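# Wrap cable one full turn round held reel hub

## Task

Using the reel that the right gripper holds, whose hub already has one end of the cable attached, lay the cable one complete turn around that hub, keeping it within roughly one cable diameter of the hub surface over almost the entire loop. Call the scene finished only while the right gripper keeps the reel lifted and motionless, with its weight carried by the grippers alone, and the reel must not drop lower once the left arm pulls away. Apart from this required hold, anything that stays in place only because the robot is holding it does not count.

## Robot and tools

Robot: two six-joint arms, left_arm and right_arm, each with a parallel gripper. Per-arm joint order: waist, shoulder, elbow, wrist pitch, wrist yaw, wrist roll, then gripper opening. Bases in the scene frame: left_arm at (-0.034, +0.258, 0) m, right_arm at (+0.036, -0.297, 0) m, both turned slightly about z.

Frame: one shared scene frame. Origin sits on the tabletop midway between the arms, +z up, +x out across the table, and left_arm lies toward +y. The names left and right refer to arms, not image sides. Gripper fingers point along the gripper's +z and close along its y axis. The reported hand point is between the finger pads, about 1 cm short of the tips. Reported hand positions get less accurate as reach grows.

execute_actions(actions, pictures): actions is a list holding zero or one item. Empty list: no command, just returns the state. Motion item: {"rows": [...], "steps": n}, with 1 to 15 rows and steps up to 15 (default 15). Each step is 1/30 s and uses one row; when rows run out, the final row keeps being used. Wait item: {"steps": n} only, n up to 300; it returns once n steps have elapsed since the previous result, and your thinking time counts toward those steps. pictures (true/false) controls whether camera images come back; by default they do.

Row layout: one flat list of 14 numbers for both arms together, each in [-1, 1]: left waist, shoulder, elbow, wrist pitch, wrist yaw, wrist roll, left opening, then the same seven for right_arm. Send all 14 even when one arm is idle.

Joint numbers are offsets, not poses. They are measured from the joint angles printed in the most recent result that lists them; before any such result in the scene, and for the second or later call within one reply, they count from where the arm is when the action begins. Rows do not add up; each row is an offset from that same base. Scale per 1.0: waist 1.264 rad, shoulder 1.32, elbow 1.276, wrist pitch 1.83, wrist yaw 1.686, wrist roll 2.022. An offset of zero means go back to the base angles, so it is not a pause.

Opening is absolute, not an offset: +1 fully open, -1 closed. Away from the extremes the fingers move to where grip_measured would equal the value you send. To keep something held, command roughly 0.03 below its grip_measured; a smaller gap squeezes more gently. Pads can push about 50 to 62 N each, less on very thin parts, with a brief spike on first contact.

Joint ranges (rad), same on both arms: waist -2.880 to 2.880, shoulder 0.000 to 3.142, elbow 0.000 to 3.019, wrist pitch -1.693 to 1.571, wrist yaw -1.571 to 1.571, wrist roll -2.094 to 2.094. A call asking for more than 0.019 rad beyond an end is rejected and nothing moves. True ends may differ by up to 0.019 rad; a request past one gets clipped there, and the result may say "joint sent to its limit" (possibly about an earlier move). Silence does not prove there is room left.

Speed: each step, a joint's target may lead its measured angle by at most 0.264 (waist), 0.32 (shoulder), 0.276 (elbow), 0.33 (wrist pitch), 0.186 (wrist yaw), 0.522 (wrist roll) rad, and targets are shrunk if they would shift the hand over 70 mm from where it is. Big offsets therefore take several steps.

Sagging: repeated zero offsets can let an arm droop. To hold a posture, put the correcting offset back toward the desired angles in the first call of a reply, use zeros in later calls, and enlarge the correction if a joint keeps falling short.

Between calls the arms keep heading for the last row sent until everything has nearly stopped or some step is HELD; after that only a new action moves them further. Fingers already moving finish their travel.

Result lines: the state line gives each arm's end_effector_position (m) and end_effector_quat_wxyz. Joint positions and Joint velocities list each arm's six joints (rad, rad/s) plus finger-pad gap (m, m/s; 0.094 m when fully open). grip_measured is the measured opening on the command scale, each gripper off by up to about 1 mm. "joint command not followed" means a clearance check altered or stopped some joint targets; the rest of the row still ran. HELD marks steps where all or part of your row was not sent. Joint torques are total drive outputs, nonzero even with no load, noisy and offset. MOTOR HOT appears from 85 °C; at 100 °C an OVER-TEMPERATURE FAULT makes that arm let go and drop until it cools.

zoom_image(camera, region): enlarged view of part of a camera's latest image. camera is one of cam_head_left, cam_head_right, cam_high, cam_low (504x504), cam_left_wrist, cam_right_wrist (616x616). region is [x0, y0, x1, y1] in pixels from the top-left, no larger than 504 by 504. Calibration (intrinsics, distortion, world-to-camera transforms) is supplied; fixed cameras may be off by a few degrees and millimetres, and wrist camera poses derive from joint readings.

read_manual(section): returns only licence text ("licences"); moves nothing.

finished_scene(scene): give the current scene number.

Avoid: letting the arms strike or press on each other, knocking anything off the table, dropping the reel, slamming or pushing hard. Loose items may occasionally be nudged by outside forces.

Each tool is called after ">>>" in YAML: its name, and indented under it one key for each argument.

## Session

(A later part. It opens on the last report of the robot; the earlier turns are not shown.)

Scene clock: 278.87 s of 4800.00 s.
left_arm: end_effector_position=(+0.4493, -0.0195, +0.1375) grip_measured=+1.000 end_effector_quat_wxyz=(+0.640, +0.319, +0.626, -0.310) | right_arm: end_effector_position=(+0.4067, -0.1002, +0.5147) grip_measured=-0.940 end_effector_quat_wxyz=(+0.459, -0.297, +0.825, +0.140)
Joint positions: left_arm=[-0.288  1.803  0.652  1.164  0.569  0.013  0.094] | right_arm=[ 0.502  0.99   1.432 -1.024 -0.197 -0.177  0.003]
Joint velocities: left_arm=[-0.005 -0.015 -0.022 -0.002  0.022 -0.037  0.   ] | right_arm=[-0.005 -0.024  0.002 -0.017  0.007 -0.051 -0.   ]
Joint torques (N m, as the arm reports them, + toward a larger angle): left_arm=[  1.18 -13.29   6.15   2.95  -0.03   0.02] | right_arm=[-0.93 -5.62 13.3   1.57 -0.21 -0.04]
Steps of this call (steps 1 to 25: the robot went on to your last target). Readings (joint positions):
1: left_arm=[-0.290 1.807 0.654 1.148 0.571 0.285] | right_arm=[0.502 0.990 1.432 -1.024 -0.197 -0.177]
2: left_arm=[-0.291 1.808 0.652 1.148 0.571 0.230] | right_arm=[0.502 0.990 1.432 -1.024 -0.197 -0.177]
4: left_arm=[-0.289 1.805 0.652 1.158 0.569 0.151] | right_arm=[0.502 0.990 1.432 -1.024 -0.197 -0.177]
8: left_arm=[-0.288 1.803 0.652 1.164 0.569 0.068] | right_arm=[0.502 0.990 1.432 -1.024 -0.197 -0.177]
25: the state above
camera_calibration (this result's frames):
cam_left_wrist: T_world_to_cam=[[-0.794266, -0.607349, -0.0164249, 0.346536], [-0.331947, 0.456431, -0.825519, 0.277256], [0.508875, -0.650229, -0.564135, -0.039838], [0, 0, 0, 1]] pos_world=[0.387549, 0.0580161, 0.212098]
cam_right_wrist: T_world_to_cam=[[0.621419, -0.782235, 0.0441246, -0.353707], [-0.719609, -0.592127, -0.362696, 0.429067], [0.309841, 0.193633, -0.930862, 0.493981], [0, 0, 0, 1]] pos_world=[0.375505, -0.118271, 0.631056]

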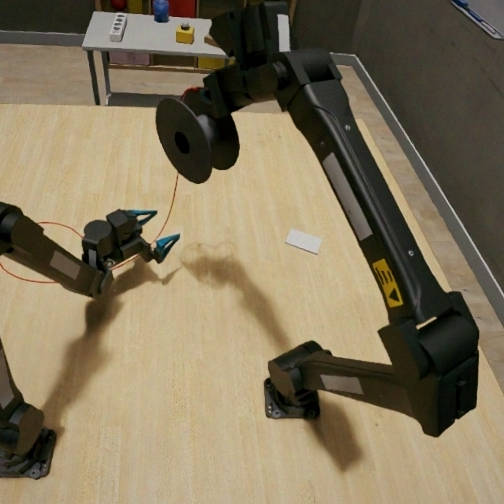

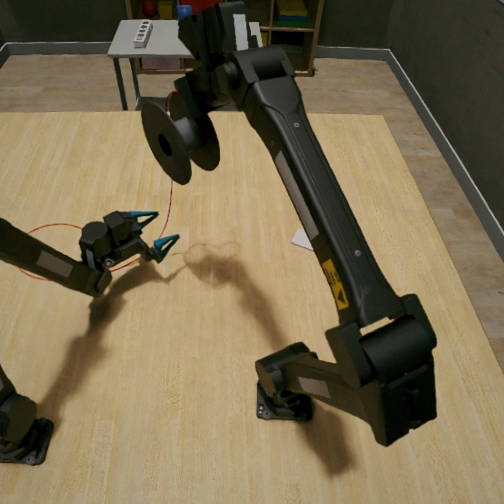

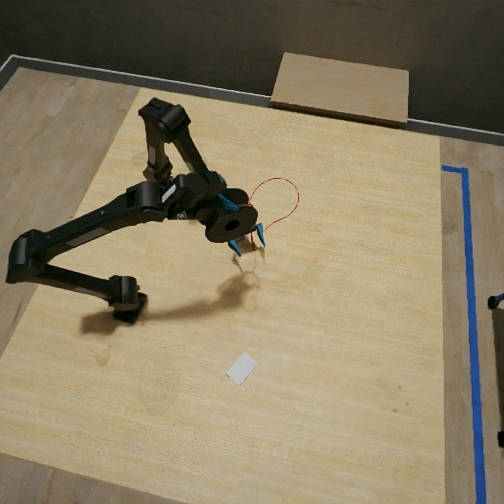

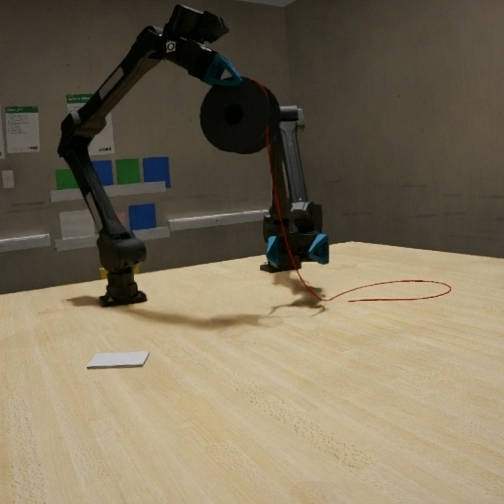

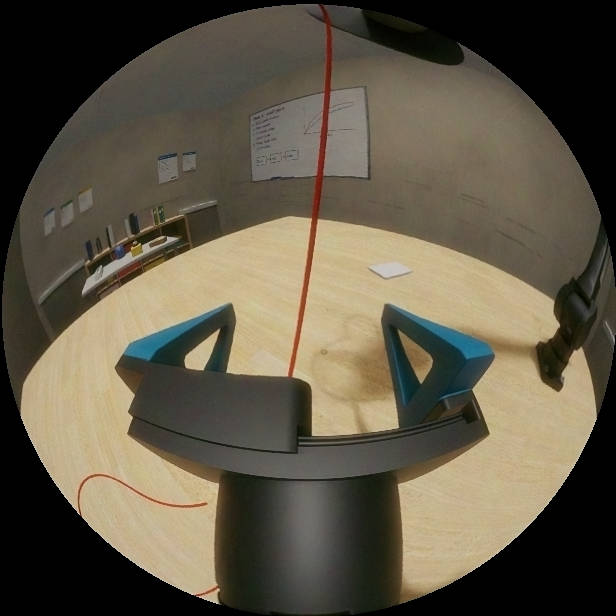

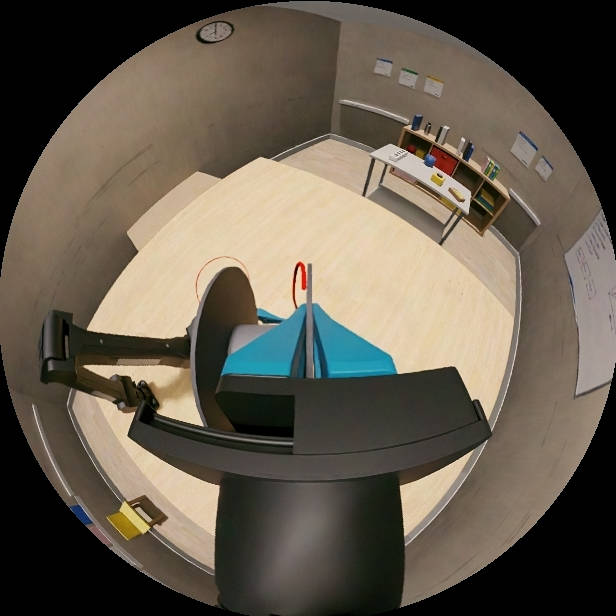

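>>> execute_actions:
  actions:
    - {"rows": [[-0.004,-0.010,0.008,0.008,-0.003,-0.006,1,0,0,0.016,0,0,0,-1],[-0.007,-0.008,0.014,0.008,-0.005,-0.006,1,0,0,0.016,0,0,0,-1],[-0.010,-0.005,0.021,0.008,-0.007,-0.006,1,0,0,0.016,0,0,0,-1]], "steps": 15}

Scene clock: 372.40 s of 4800.00 s.
left_arm: end_effector_position=(+0.4506, -0.0185, +0.1375) grip_measured=+1.000 end_effector_quat_wxyz=(+0.641, +0.316, +0.628, -0.307) | right_arm: end_effector_position=(+0.4067, -0.1002, +0.5147) grip_measured=-0.940 end_effector_quat_wxyz=(+0.459, -0.297, +0.825, +0.140)
Joint positions: left_arm=[-0.288  1.803  0.652  1.164  0.56   0.012  0.094] | right_arm=[ 0.502  0.99   1.432 -1.024 -0.197 -0.177  0.003]
Joint velocities: left_arm=[-0.005 -0.005 -0.002  0.012  0.007  0.022  0.   ] | right_arm=[-0.005  0.005  0.002  0.007 -0.037 -0.11   0.001]
Joint torques (N m, as the arm reports them, + toward a larger angle): left_arm=[ -0.81 -12.28   7.72   2.58  -0.05   0.  ] | right_arm=[-0.82 -5.61 13.39  1.68 -0.22 -0.06]
Steps of this call (steps 1 to 30: the robot went on to your last target; steps 31 to 210: nothing new was sent; then 86.03 s passed at rest; steps 211 to 225: all 15 steps of this action). Readings (joint positions):
211: left_arm=[-0.288 1.803 0.652 1.164 0.568 0.012] | right_arm=[0.502 0.990 1.432 -1.024 -0.197 -0.177]
212: left_arm=[-0.288 1.803 0.652 1.164 0.565 0.012] | right_arm=[0.502 0.990 1.432 -1.024 -0.197 -0.177]
214: left_arm=[-0.288 1.803 0.652 1.164 0.560 0.012] | right_arm=[0.502 0.990 1.432 -1.024 -0.197 -0.177]
218: left_arm=[-0.288 1.803 0.652 1.164 0.560 0.012] | right_arm=[0.502 0.990 1.432 -1.024 -0.197 -0.177]
225: the state above
camera_calibration (this result's frames):
cam_left_wrist: T_world_to_cam=[[-0.788468, -0.614898, -0.0147921, 0.345199], [-0.337309, 0.452383, -0.825574, 0.279592], [0.514336, -0.645949, -0.5641, -0.0422322], [0, 0, 0, 1]] pos_world=[0.388208, 0.0584998, 0.212107]
cam_right_wrist: T_world_to_cam=[[0.621419, -0.782235, 0.0441246, -0.353707], [-0.719609, -0.592127, -0.362696, 0.429067], [0.309841, 0.193633, -0.930862, 0.493981], [0, 0, 0, 1]] pos_world=[0.375505, -0.118271, 0.631056]

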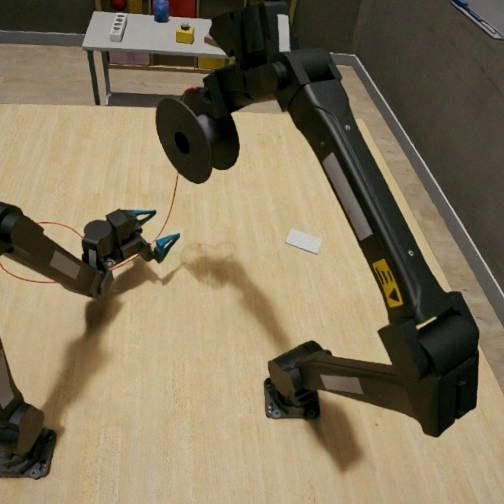

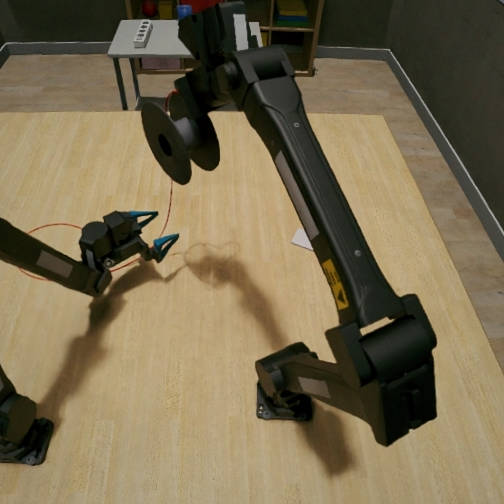

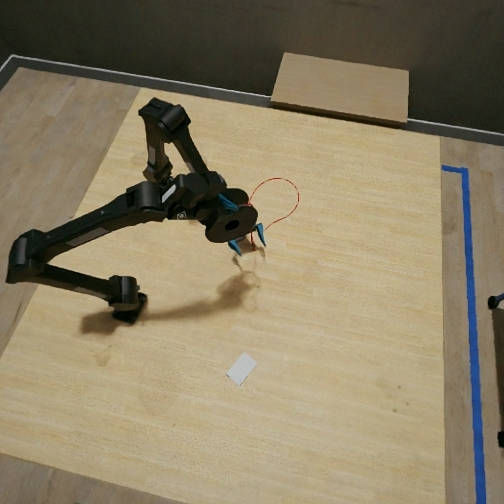

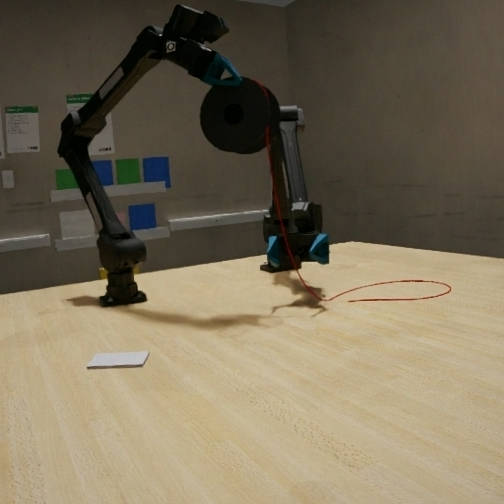

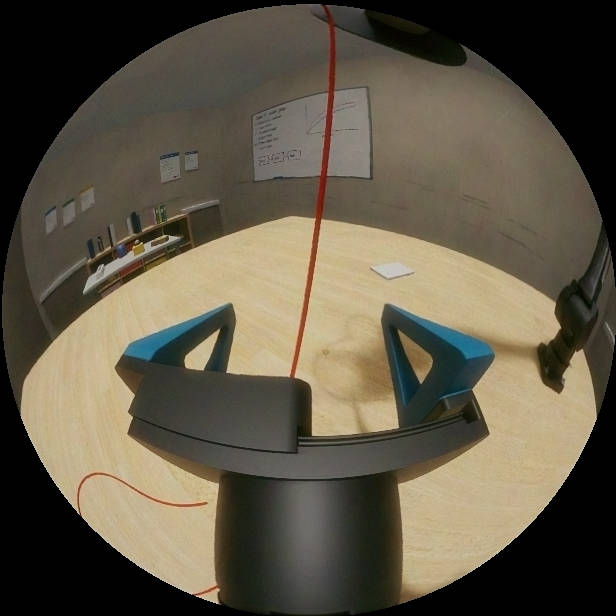

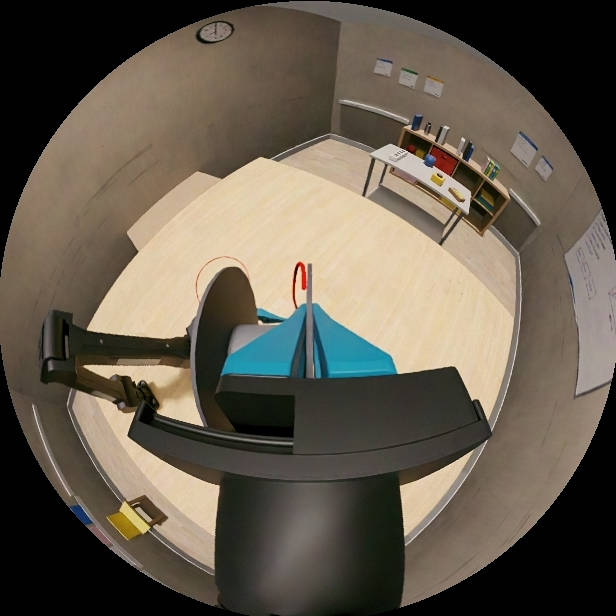

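>>> execute_actions:
  actions:
    - {"rows": [[-0.008,0.006,0.025,0.008,0,-0.006,1,0,0,0.016,0,0,0,-1],[-0.015,0.012,0.042,0.008,0,-0.006,1,0,0,0.016,0,0,0,-1],[-0.021,0.016,0.056,0.008,0,-0.006,1,0,0,0.016,0,0,0,-1]], "steps": 15}

Scene clock: 381.93 s of 4800.00 s.
left_arm: end_effector_position=(+0.4592, -0.0316, +0.1529) grip_measured=+1.000 end_effector_quat_wxyz=(+0.653, +0.322, +0.611, -0.311) | right_arm: end_effector_position=(+0.4067, -0.1002, +0.5147) grip_measured=-0.940 end_effector_quat_wxyz=(+0.459, -0.297, +0.825, +0.140)
Joint positions: left_arm=[-0.305  1.804  0.694  1.164  0.56   0.011  0.094] | right_arm=[ 0.502  0.99   1.432 -1.024 -0.197 -0.177  0.003]
Joint velocities: left_arm=[-0.015 -0.015  0.022 -0.002 -0.066 -0.051  0.   ] | right_arm=[-0.015  0.015  0.012 -0.007 -0.051  0.007  0.   ]
Joint torques (N m, as the arm reports them, + toward a larger angle): left_arm=[ -0.25 -10.53   8.32   2.55   0.03   0.  ] | right_arm=[ 0.08 -5.9  13.25  1.52 -0.26 -0.08]
Steps of this call (steps 1 to 15: the robot went on to your last target; steps 16 to 200: nothing new was sent; then 2.37 s passed at rest; steps 201 to 215: all 15 steps of this action). Readings (joint positions):
201: left_arm=[-0.288 1.803 0.652 1.164 0.560 0.012] | right_arm=[0.502 0.990 1.432 -1.024 -0.197 -0.177]
202: left_arm=[-0.289 1.803 0.653 1.164 0.560 0.012] | right_arm=[0.502 0.990 1.432 -1.024 -0.197 -0.177]
204: left_arm=[-0.292 1.803 0.664 1.164 0.560 0.011] | right_arm=[0.502 0.990 1.432 -1.024 -0.197 -0.177]
208: left_arm=[-0.303 1.804 0.691 1.164 0.560 0.011] | right_arm=[0.502 0.990 1.432 -1.024 -0.197 -0.177]
215: the state above
camera_calibration (this result's frames):
cam_left_wrist: T_world_to_cam=[[-0.79754, -0.602242, -0.0351427, 0.351898], [-0.298814, 0.444978, -0.844219, 0.286098], [0.524061, -0.662797, -0.534845, -0.0558747], [0, 0, 0, 1]] pos_world=[0.395424, 0.0475871, 0.224011]
cam_right_wrist: T_world_to_cam=[[0.621419, -0.782235, 0.0441246, -0.353707], [-0.719609, -0.592127, -0.362696, 0.429067], [0.309841, 0.193633, -0.930862, 0.493981], [0, 0, 0, 1]] pos_world=[0.375505, -0.118271, 0.631056]

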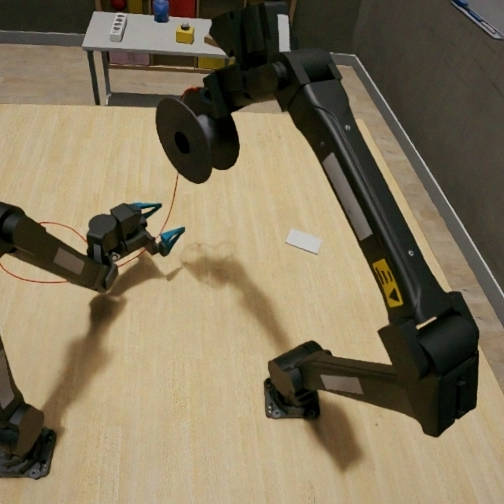

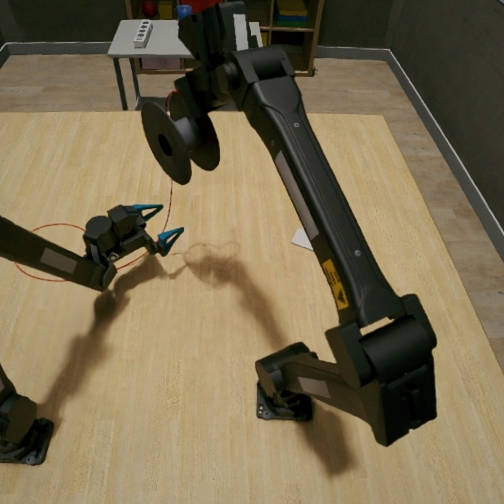

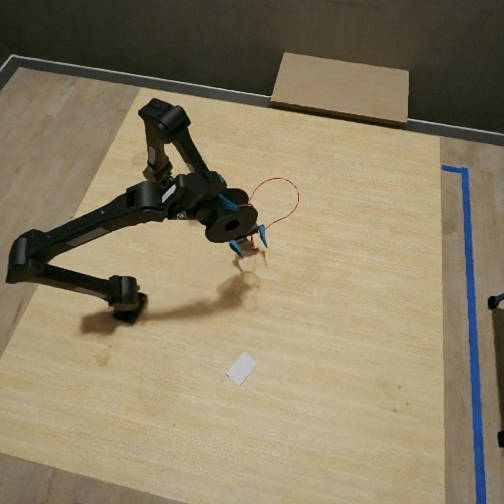

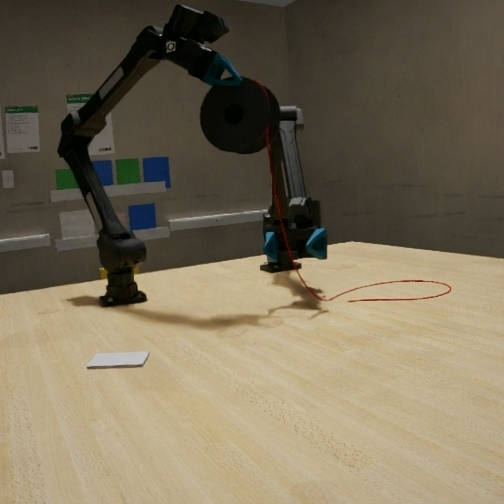

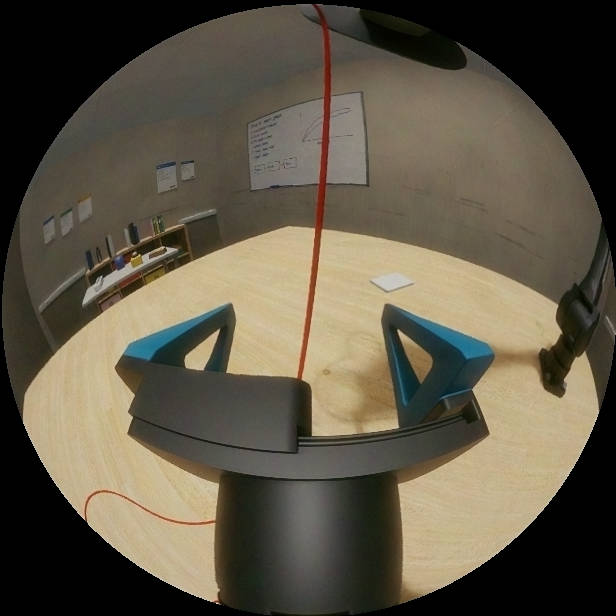

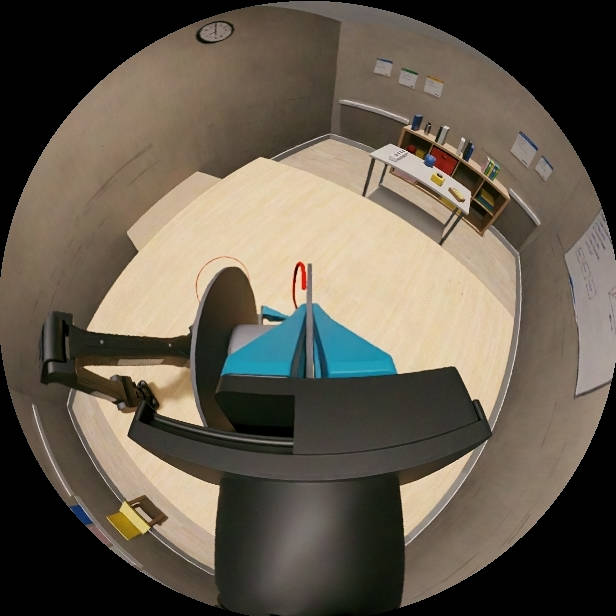

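>>> zoom_image:
  camera: "cam_head_left"
  region: [130, 185, 200, 255]

>>> zoom_image:
  camera: "cam_head_right"
  region: [125, 185, 195, 255]

>>> zoom_image:
  camera: "cam_left_wrist"
  region: [200, 200, 420, 420]

Region (130, 185, 200, 255) of cam_head_left's 504x504 image, scaled by 7.200, with more detail than that image has.

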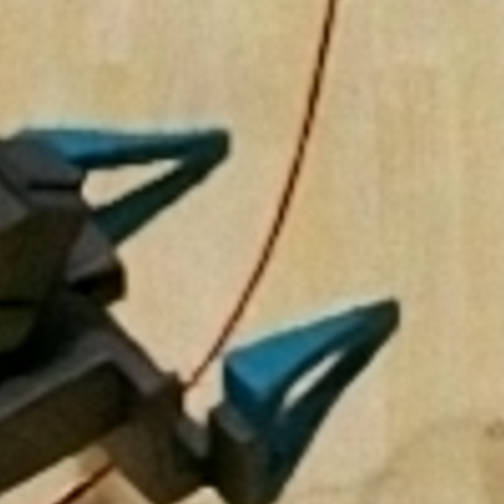

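Region (125, 185, 195, 255) of cam_head_right's 504x504 image, scaled by 7.200, with more detail than that image has.

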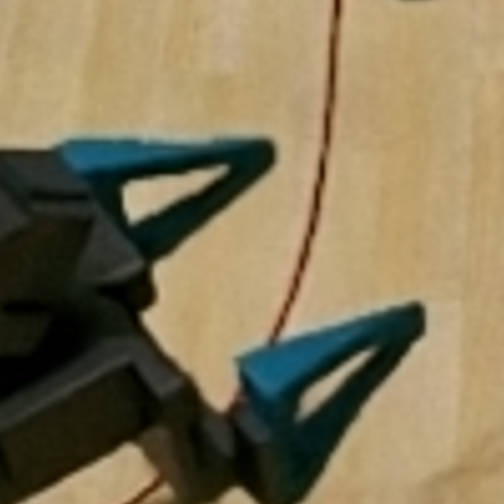

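Region (200, 200, 420, 420) of cam_left_wrist's 616x616 image, scaled by 2.291, with more detail than that image has.

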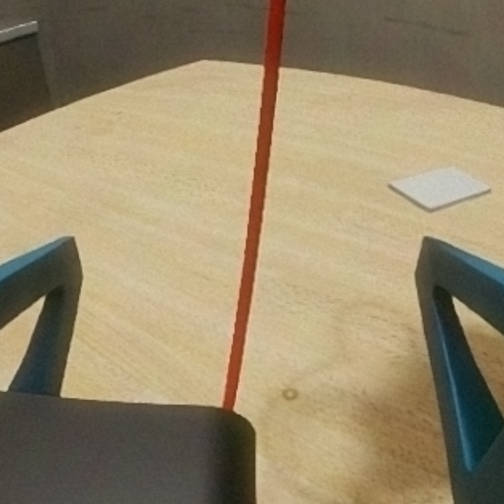

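>>> execute_actions:
  actions:
    - {"rows": [[0,0,-0.010,0.008,0,-0.006,1,0,0,0.016,0,0,0,-1],[0,0,-0.019,0.008,0,-0.006,1,0,0,0.016,0,0,0,-1],[0,0,-0.026,0.008,0,-0.006,1,0,0,0.016,0,0,0,-1]], "steps": 12}

Scene clock: 431.17 s of 4800.00 s.
left_arm: end_effector_position=(+0.4499, -0.0280, +0.1415) grip_measured=+1.000 end_effector_quat_wxyz=(+0.642, +0.321, +0.622, -0.313) | right_arm: end_effector_position=(+0.4067, -0.1002, +0.5147) grip_measured=-0.940 end_effector_quat_wxyz=(+0.459, -0.297, +0.825, +0.140)
Joint positions: left_arm=[-0.305  1.804  0.665  1.164  0.56   0.01   0.094] | right_arm=[ 0.502  0.99   1.432 -1.024 -0.197 -0.177  0.003]
Joint velocities: left_arm=[-0.005 -0.005  0.012 -0.027  0.066 -0.037  0.   ] | right_arm=[ 0.005 -0.005  0.007 -0.012 -0.066 -0.007 -0.   ]
Joint torques (N m, as the arm reports them, + toward a larger angle): left_arm=[  0.11 -11.83   5.3    2.55   0.05   0.  ] | right_arm=[-0.34 -5.82 12.98  1.43 -0.22 -0.06]
Steps of this call (steps 1 to 15: the robot went on to your last target; steps 16 to 200: nothing new was sent; then 42.17 s passed at rest; steps 201 to 212: all 12 steps of this action). Readings (joint positions):
201: left_arm=[-0.305 1.804 0.694 1.164 0.560 0.011] | right_arm=[0.502 0.990 1.432 -1.024 -0.197 -0.177]
202: left_arm=[-0.305 1.804 0.692 1.164 0.560 0.010] | right_arm=[0.502 0.990 1.432 -1.024 -0.197 -0.177]
204: left_arm=[-0.305 1.804 0.682 1.164 0.560 0.010] | right_arm=[0.502 0.990 1.432 -1.024 -0.197 -0.177]
208: left_arm=[-0.305 1.804 0.665 1.164 0.560 0.010] | right_arm=[0.502 0.990 1.432 -1.024 -0.197 -0.177]
212: the state above
camera_calibration (this result's frames):
cam_left_wrist: T_world_to_cam=[[-0.798329, -0.601942, -0.0183334, 0.34422], [-0.322802, 0.453422, -0.830787, 0.281175], [0.508399, -0.657324, -0.556288, -0.0444759], [0, 0, 0, 1]] pos_world=[0.388177, 0.0504746, 0.215166]
cam_right_wrist: T_world_to_cam=[[0.621419, -0.782235, 0.0441246, -0.353707], [-0.719609, -0.592127, -0.362696, 0.429067], [0.309841, 0.193633, -0.930862, 0.493981], [0, 0, 0, 1]] pos_world=[0.375505, -0.118271, 0.631056]

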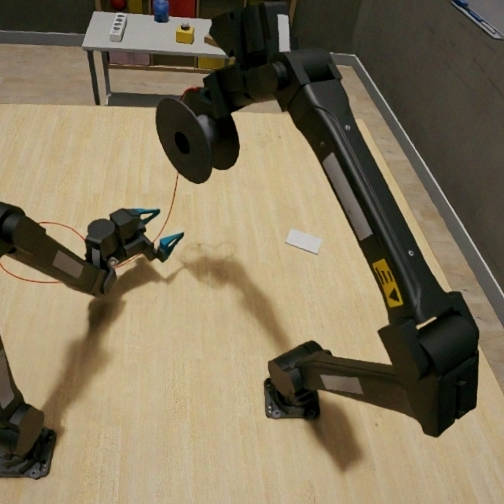

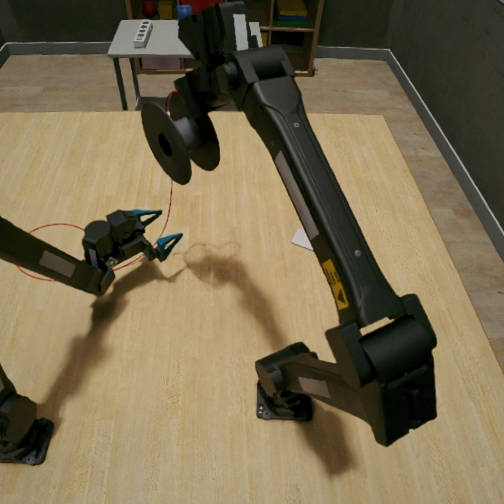

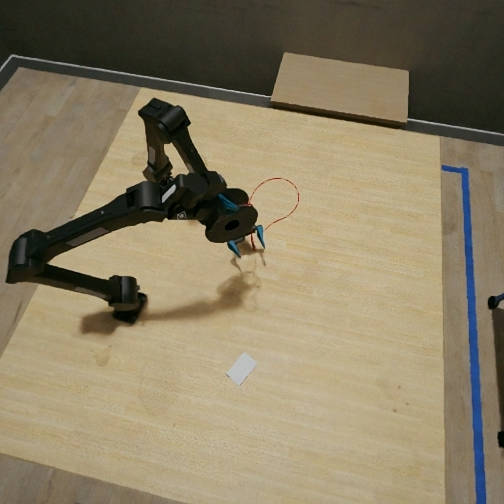

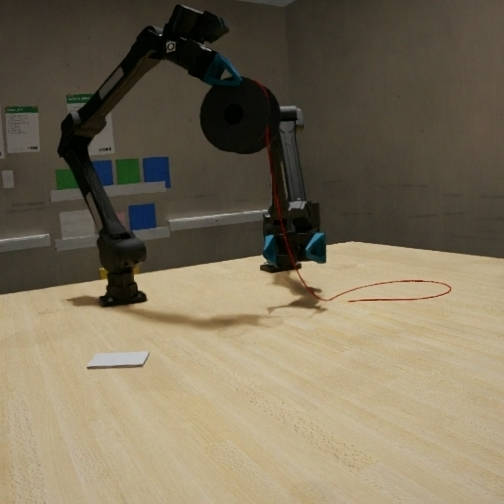

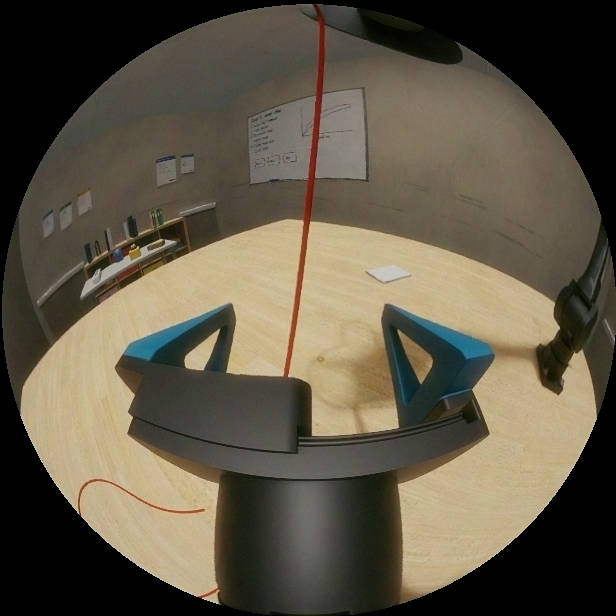

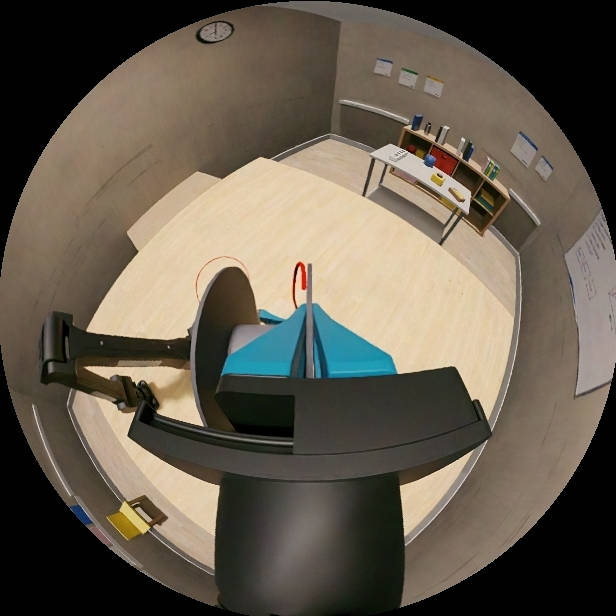

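>>> zoom_image:
  camera: "cam_head_left"
  region: [130, 185, 200, 255]

>>> zoom_image:
  camera: "cam_head_right"
  region: [125, 185, 195, 255]

Region (130, 185, 200, 255) of cam_head_left's 504x504 image, scaled by 7.200, with more detail than that image has.

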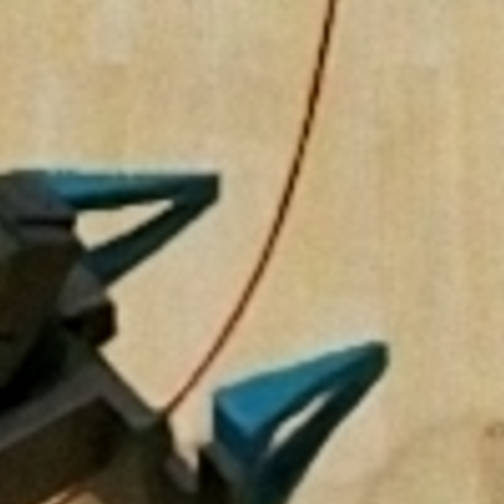

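Region (125, 185, 195, 255) of cam_head_right's 504x504 image, scaled by 7.200, with more detail than that image has.

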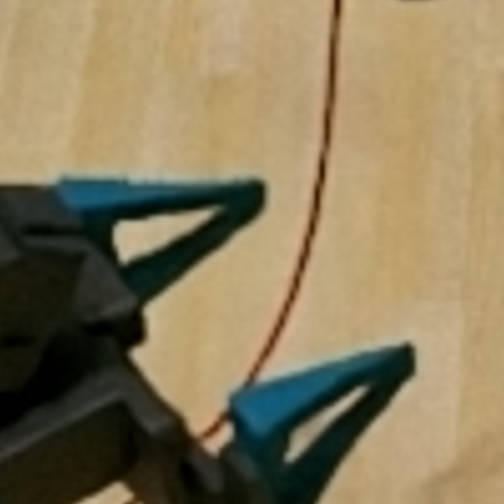

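>>> execute_actions:
  actions:
    - {"rows": [[0,0,0,0.008,0,-0.005,0.6,0,0,0.016,0,0,0,-1],[0,0,0,0.008,0,-0.005,0.2,0,0,0.016,0,0,0,-1],[0,0,0,0.008,0,-0.005,-0.2,0,0,0.016,0,0,0,-1],[0,0,0,0.008,0,-0.005,-0.5,0,0,0.016,0,0,0,-1],[0,0,0,0.008,0,-0.005,-0.7,0,0,0.016,0,0,0,-1],[0,0,0,0.008,0,-0.005,-0.82,0,0,0.016,0,0,0,-1],[0,0,0,0.008,0,-0.005,-0.9,0,0,0.016,0,0,0,-1],[0,0,0,0.008,0,-0.005,-0.95,0,0,0.016,0,0,0,-1],[0,0,0,0.008,0,-0.005,-0.985,0,0,0.016,0,0,0,-1]], "steps": 15}

Scene clock: 447.90 s of 4800.00 s.
left_arm: end_effector_position=(+0.4499, -0.0280, +0.1415) grip_measured=-0.957 end_effector_quat_wxyz=(+0.642, +0.321, +0.622, -0.313) | right_arm: end_effector_position=(+0.4067, -0.1002, +0.5147) grip_measured=-0.940 end_effector_quat_wxyz=(+0.459, -0.297, +0.825, +0.140)
Joint positions: left_arm=[-0.305  1.804  0.665  1.164  0.56   0.01   0.002] | right_arm=[ 0.502  0.99   1.432 -1.024 -0.197 -0.177  0.003]
Joint velocities: left_arm=[ 0.015 -0.015 -0.012 -0.012 -0.022 -0.037 -0.001] | right_arm=[-0.005 -0.005 -0.007  0.002  0.037  0.037 -0.   ]
Joint torques (N m, as the arm reports them, + toward a larger angle): left_arm=[  0.2  -11.78   5.61   2.54   0.04   0.  ] | right_arm=[-0.8  -6.05 13.24  1.78 -0.21 -0.04]
Steps of this call (steps 1 to 15: the robot went on to your last target; steps 16 to 200: nothing new was sent; then 9.57 s passed at rest; steps 201 to 215: all 15 steps of this action). Readings (joint positions):
201: left_arm=[-0.305 1.804 0.665 1.164 0.560 0.010] | right_arm=[0.502 0.990 1.432 -1.024 -0.197 -0.177]
202: left_arm=[-0.305 1.804 0.665 1.164 0.560 0.010] | right_arm=[0.502 0.990 1.432 -1.024 -0.197 -0.177]
204: left_arm=[-0.305 1.804 0.665 1.164 0.560 0.010] | right_arm=[0.502 0.990 1.432 -1.024 -0.197 -0.177]
208: left_arm=[-0.305 1.804 0.665 1.164 0.560 0.010] | right_arm=[0.502 0.990 1.432 -1.024 -0.197 -0.177]
215: the state above
camera_calibration (this result's frames):
cam_left_wrist: T_world_to_cam=[[-0.798329, -0.601942, -0.0183334, 0.34422], [-0.322802, 0.453422, -0.830787, 0.281175], [0.508399, -0.657324, -0.556288, -0.0444759], [0, 0, 0, 1]] pos_world=[0.388177, 0.0504746, 0.215166]
cam_right_wrist: T_world_to_cam=[[0.621419, -0.782235, 0.0441246, -0.353707], [-0.719609, -0.592127, -0.362696, 0.429067], [0.309841, 0.193633, -0.930862, 0.493981], [0, 0, 0, 1]] pos_world=[0.375505, -0.118271, 0.631056]

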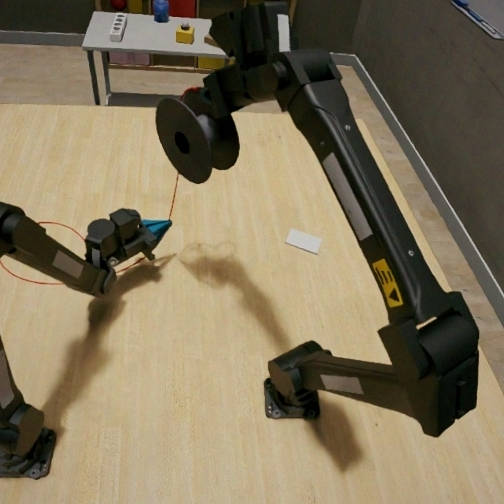

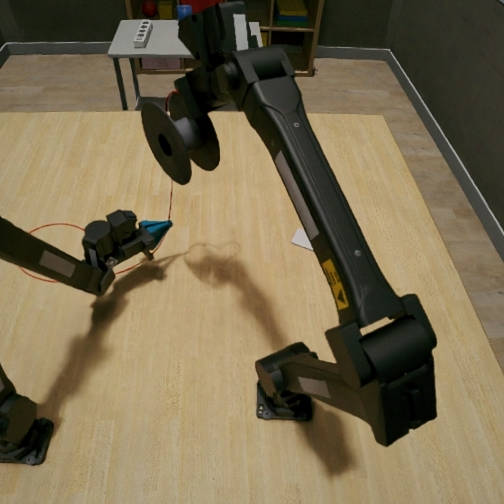

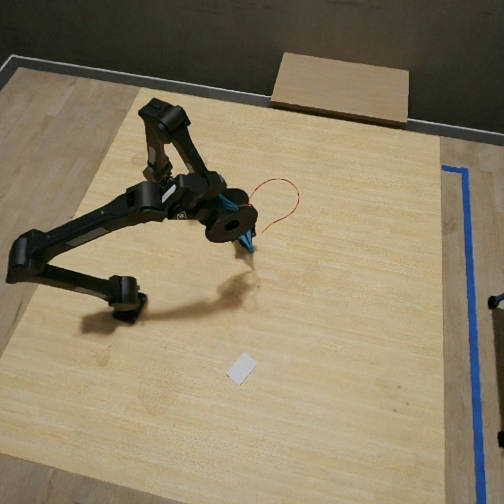

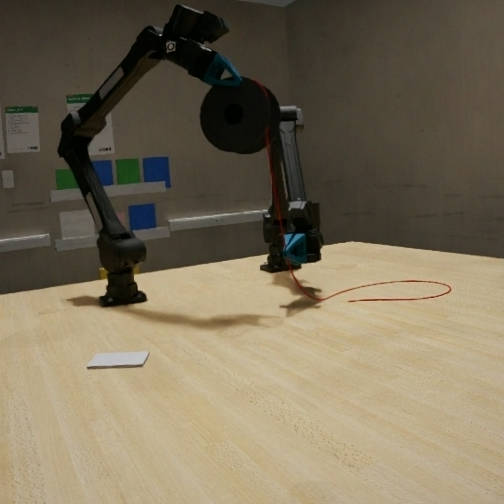

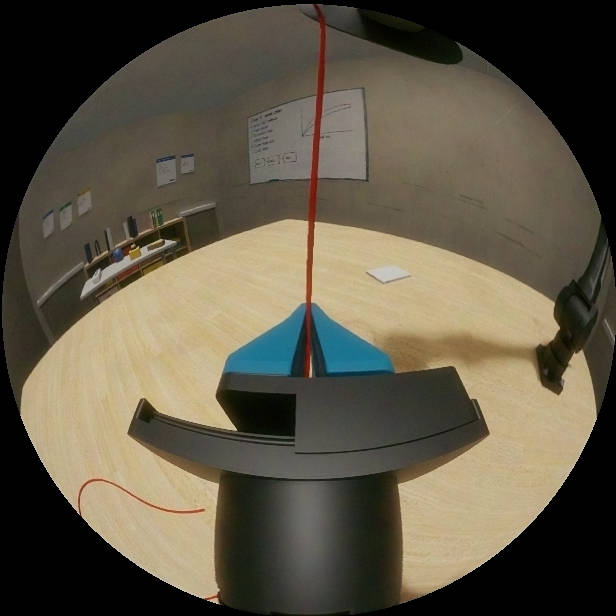

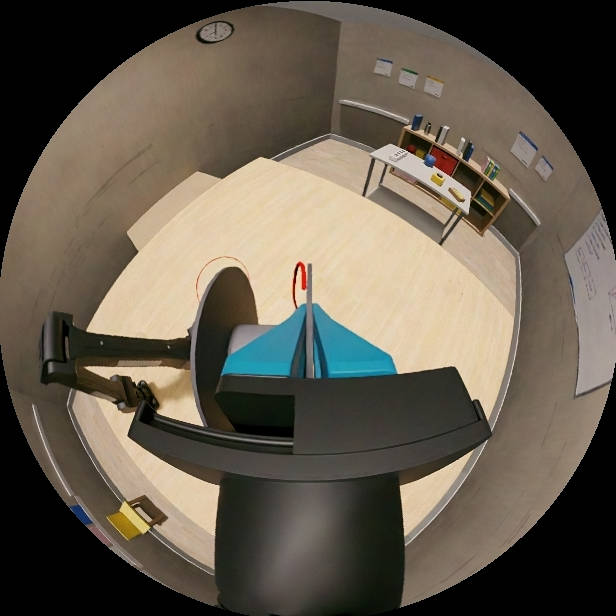

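>>> execute_actions:
  actions:
    - {"rows": [[-0.014,-0.006,-0.007,0.009,-0.011,-0.010,-0.985,0,0,0.016,0,0,0,-1],[-0.039,-0.016,-0.019,0.010,-0.031,-0.021,-0.985,0,0,0.016,0,0,0,-1],[-0.070,-0.029,-0.034,0.011,-0.056,-0.038,-0.985,0,0,0.016,0,0,0,-1],[-0.103,-0.043,-0.050,0.012,-0.082,-0.057,-0.985,0,0,0.016,0,0,0,-1],[-0.139,-0.059,-0.068,0.013,-0.111,-0.077,-0.985,0,0,0.016,0,0,0,-1],[-0.175,-0.074,-0.085,0.014,-0.140,-0.096,-0.985,0,0,0.016,0,0,0,-1],[-0.209,-0.088,-0.101,0.015,-0.167,-0.115,-0.985,0,0,0.016,0,0,0,-1],[-0.239,-0.101,-0.116,0.016,-0.191,-0.132,-0.985,0,0,0.016,0,0,0,-1],[-0.264,-0.111,-0.128,0.017,-0.211,-0.145,-0.985,0,0,0.016,0,0,0,-1],[-0.278,-0.117,-0.135,0.018,-0.222,-0.153,-0.985,0,0,0.016,0,0,0,-1]], "steps": 14}
  pictures: false

>>> execute_actions:
  actions:
    - {"rows": [[-0.015,-0.011,0.004,-0.009,-0.012,-0.014,-0.985,0,0,0.016,0,0,0,-1],[-0.043,-0.032,0.011,-0.025,-0.032,-0.039,-0.985,0,0,0.016,0,0,0,-1],[-0.077,-0.057,0.020,-0.045,-0.058,-0.071,-0.985,0,0,0.016,0,0,0,-1],[-0.114,-0.084,0.030,-0.066,-0.085,-0.104,-0.985,0,0,0.016,0,0,0,-1],[-0.154,-0.114,0.040,-0.089,-0.115,-0.141,-0.985,0,0,0.016,0,0,0,-1],[-0.193,-0.143,0.050,-0.112,-0.145,-0.178,-0.985,0,0,0.016,0,0,0,-1],[-0.230,-0.170,0.060,-0.134,-0.173,-0.212,-0.985,0,0,0.016,0,0,0,-1],[-0.264,-0.195,0.069,-0.153,-0.198,-0.243,-0.985,0,0,0.016,0,0,0,-1],[-0.292,-0.216,0.076,-0.169,-0.219,-0.268,-0.985,0,0,0.016,0,0,0,-1],[-0.307,-0.227,0.080,-0.178,-0.230,-0.282,-0.985,0,0,0.016,0,0,0,-1]], "steps": 14}
  pictures: false

>>> execute_actions:
  actions:
    - {"steps": 15}

Scene clock: 546.90 s of 4800.00 s.
left_arm: end_effector_position=(+0.3203, -0.1195, +0.1573) grip_measured=-0.957 end_effector_quat_wxyz=(+0.592, +0.243, +0.657, -0.398) | right_arm: end_effector_position=(+0.4067, -0.1002, +0.5147) grip_measured=-0.940 end_effector_quat_wxyz=(+0.459, -0.297, +0.825, +0.140)
Joint positions: left_arm=[-0.687  1.652  0.496  1.174  0.195 -0.24   0.002] | right_arm=[ 0.502  0.99   1.432 -1.024 -0.197 -0.177  0.003]
Joint velocities: left_arm=[-0.005 -0.103  0.002  0.037 -0.154 -0.33   0.   ] | right_arm=[-0.015 -0.005  0.002  0.007 -0.095 -0.007 -0.002]
Joint torques (N m, as the arm reports them, + toward a larger angle): left_arm=[ 3.39 -8.89  5.3   2.75 -0.3  -0.01] | right_arm=[-0.6  -5.39 13.23  1.61 -0.28 -0.02]
Steps of this call (steps 1 to 15: the robot went on to your last target; steps 16 to 270: nothing new was sent; then 89.53 s passed at rest; steps 271 to 284: all 14 steps of this action). Readings (joint positions):
271: left_arm=[-0.305 1.804 0.665 1.164 0.552 0.008] | right_arm=[0.502 0.990 1.432 -1.024 -0.197 -0.177]
272: left_arm=[-0.309 1.803 0.663 1.164 0.529 0.003] | right_arm=[0.502 0.990 1.432 -1.024 -0.197 -0.177]
274: left_arm=[-0.334 1.795 0.646 1.164 0.452 -0.024] | right_arm=[0.502 0.990 1.432 -1.024 -0.197 -0.177]
278: left_arm=[-0.486 1.739 0.568 1.164 0.281 -0.117] | right_arm=[0.502 0.990 1.432 -1.024 -0.197 -0.177]
284: the state above

Scene clock: 547.37 s of 4800.00 s.
left_arm: end_effector_position=(+0.2100, -0.1972, +0.2559) grip_measured=-0.957 end_effector_quat_wxyz=(+0.497, +0.087, +0.676, -0.537) | right_arm: end_effector_position=(+0.4067, -0.1002, +0.5147) grip_measured=-0.940 end_effector_quat_wxyz=(+0.459, -0.297, +0.825, +0.140)
Joint positions: left_arm=[-1.074  1.362  0.552  0.881 -0.187 -0.683  0.002] | right_arm=[ 0.502  0.99   1.432 -1.024 -0.197 -0.177  0.003]
Joint velocities: left_arm=[-0.376 -0.513  0.3   -0.164  0.022 -0.784 -0.001] | right_arm=[-0.005 -0.005  0.007 -0.017 -0.022 -0.022 -0.   ]
Joint torques (N m, as the arm reports them, + toward a larger angle): left_arm=[ 2.92 -6.01 10.79  1.23 -0.22  0.06] | right_arm=[-0.36 -6.38 13.2   1.58 -0.25 -0.03]
Steps of this call (steps 1 to 14: all 14 steps of this action). Readings (joint positions):
1: left_arm=[-0.687 1.649 0.496 1.174 0.185 -0.245] | right_arm=[0.502 0.990 1.432 -1.024 -0.197 -0.177]
2: left_arm=[-0.691 1.645 0.496 1.169 0.162 -0.256] | right_arm=[0.502 0.990 1.432 -1.024 -0.197 -0.177]
4: left_arm=[-0.724 1.624 0.496 1.124 0.083 -0.307] | right_arm=[0.502 0.990 1.432 -1.024 -0.197 -0.177]
8: left_arm=[-0.875 1.526 0.501 1.010 -0.070 -0.450] | right_arm=[0.502 0.990 1.432 -1.024 -0.197 -0.177]
14: the state above

Scene clock: 547.87 s of 4800.00 s.
left_arm: end_effector_position=(+0.2066, -0.2008, +0.2745) grip_measured=-0.957 end_effector_quat_wxyz=(+0.469, +0.048, +0.670, -0.574) | right_arm: end_effector_position=(+0.4067, -0.1002, +0.5147) grip_measured=-0.940 end_effector_quat_wxyz=(+0.459, -0.297, +0.825, +0.140)
Joint positions: left_arm=[-1.084  1.336  0.572  0.864 -0.191 -0.796  0.002] | right_arm=[ 0.502  0.99   1.432 -1.024 -0.197 -0.177  0.003]
Joint velocities: left_arm=[-0.005  0.015 -0.012  0.002 -0.037 -0.095  0.   ] | right_arm=[-0.005 -0.015 -0.007 -0.002 -0.066  0.022  0.   ]
Joint torques (N m, as the arm reports them, + toward a larger angle): left_arm=[ 0.89 -6.48 10.71  1.35 -0.03  0.09] | right_arm=[-0.53 -5.94 13.2   1.62 -0.24 -0.05]
Steps of this call (steps 1 to 15: the robot went on to your last target). Readings (joint positions):
1: left_arm=[-1.083 1.347 0.561 0.878 -0.187 -0.706] | right_arm=[0.502 0.990 1.432 -1.024 -0.197 -0.177]
2: left_arm=[-1.085 1.338 0.568 0.877 -0.187 -0.724] | right_arm=[0.502 0.990 1.432 -1.024 -0.197 -0.177]
4: left_arm=[-1.084 1.334 0.572 0.875 -0.191 -0.751] | right_arm=[0.502 0.990 1.432 -1.024 -0.197 -0.177]
8: left_arm=[-1.084 1.335 0.572 0.865 -0.191 -0.780] | right_arm=[0.502 0.990 1.432 -1.024 -0.197 -0.177]
15: the state above
camera_calibration (this result's frames):
cam_left_wrist: T_world_to_cam=[[-0.597322, -0.338054, 0.727273, -0.144839], [-0.787637, 0.0764063, -0.611384, 0.351602], [0.151113, -0.93802, -0.311903, -0.0100147], [0, 0, 0, 1]] pos_world=[0.191932, -0.0852222, 0.317178]
cam_right_wrist: T_world_to_cam=[[0.621419, -0.782235, 0.0441246, -0.353707], [-0.719609, -0.592127, -0.362696, 0.429067], [0.309841, 0.193633, -0.930862, 0.493981], [0, 0, 0, 1]] pos_world=[0.375505, -0.118271, 0.631056]

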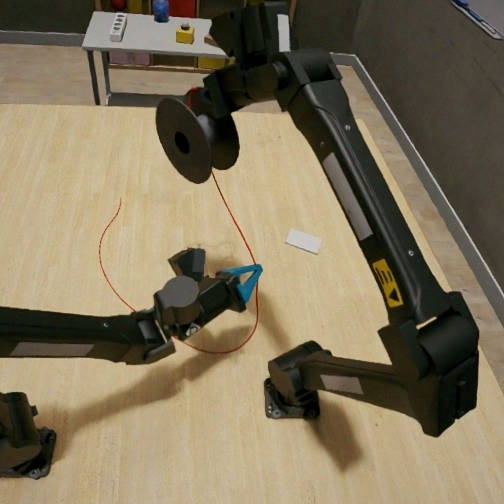

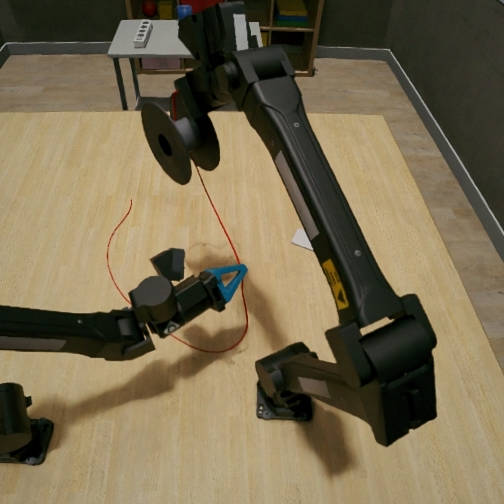

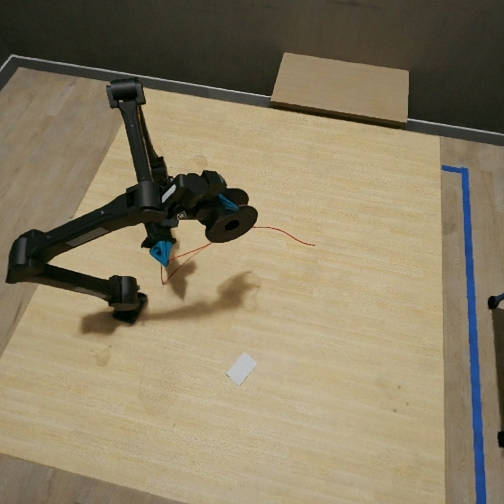

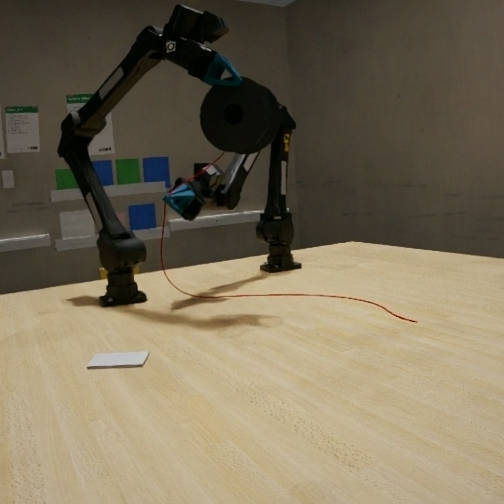

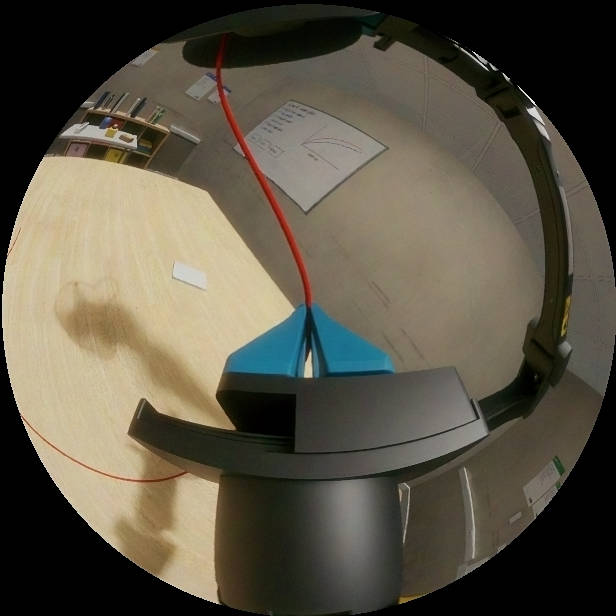

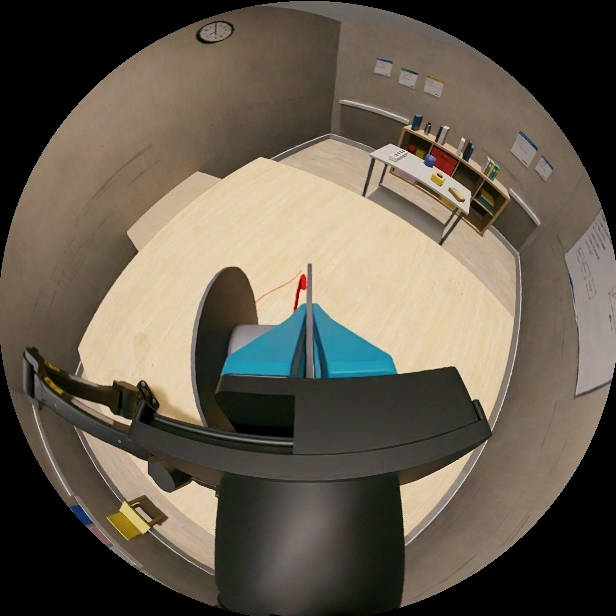

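>>> zoom_image:
  camera: "cam_head_left"
  region: [140, 70, 300, 230]

>>> zoom_image:
  camera: "cam_left_wrist"
  region: [130, 0, 430, 320]

Region (140, 70, 300, 230) of cam_head_left's 504x504 image, scaled by 3.150, with more detail than that image has.

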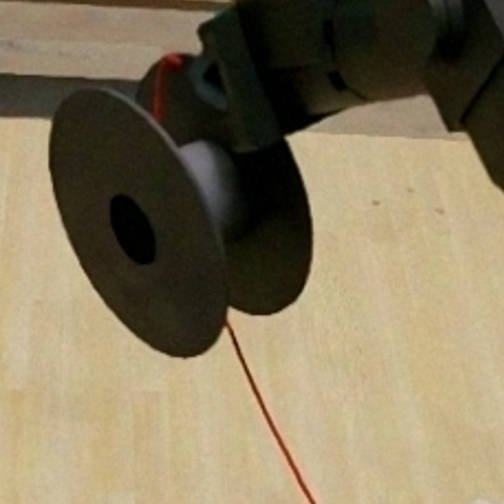

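Region (130, 0, 430, 320) of cam_left_wrist's 616x616 image, scaled by 1.575, with more detail than that image has; it fills the left 472 columns of this view, and the rest is white.

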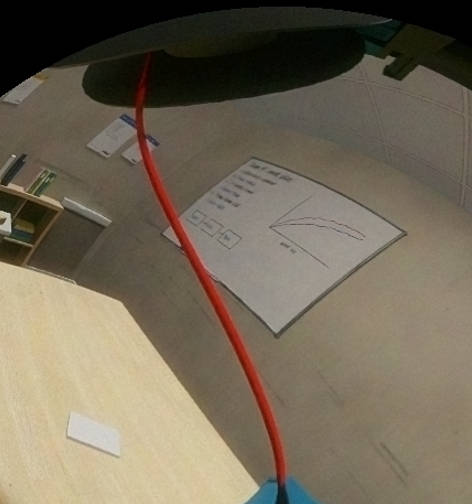

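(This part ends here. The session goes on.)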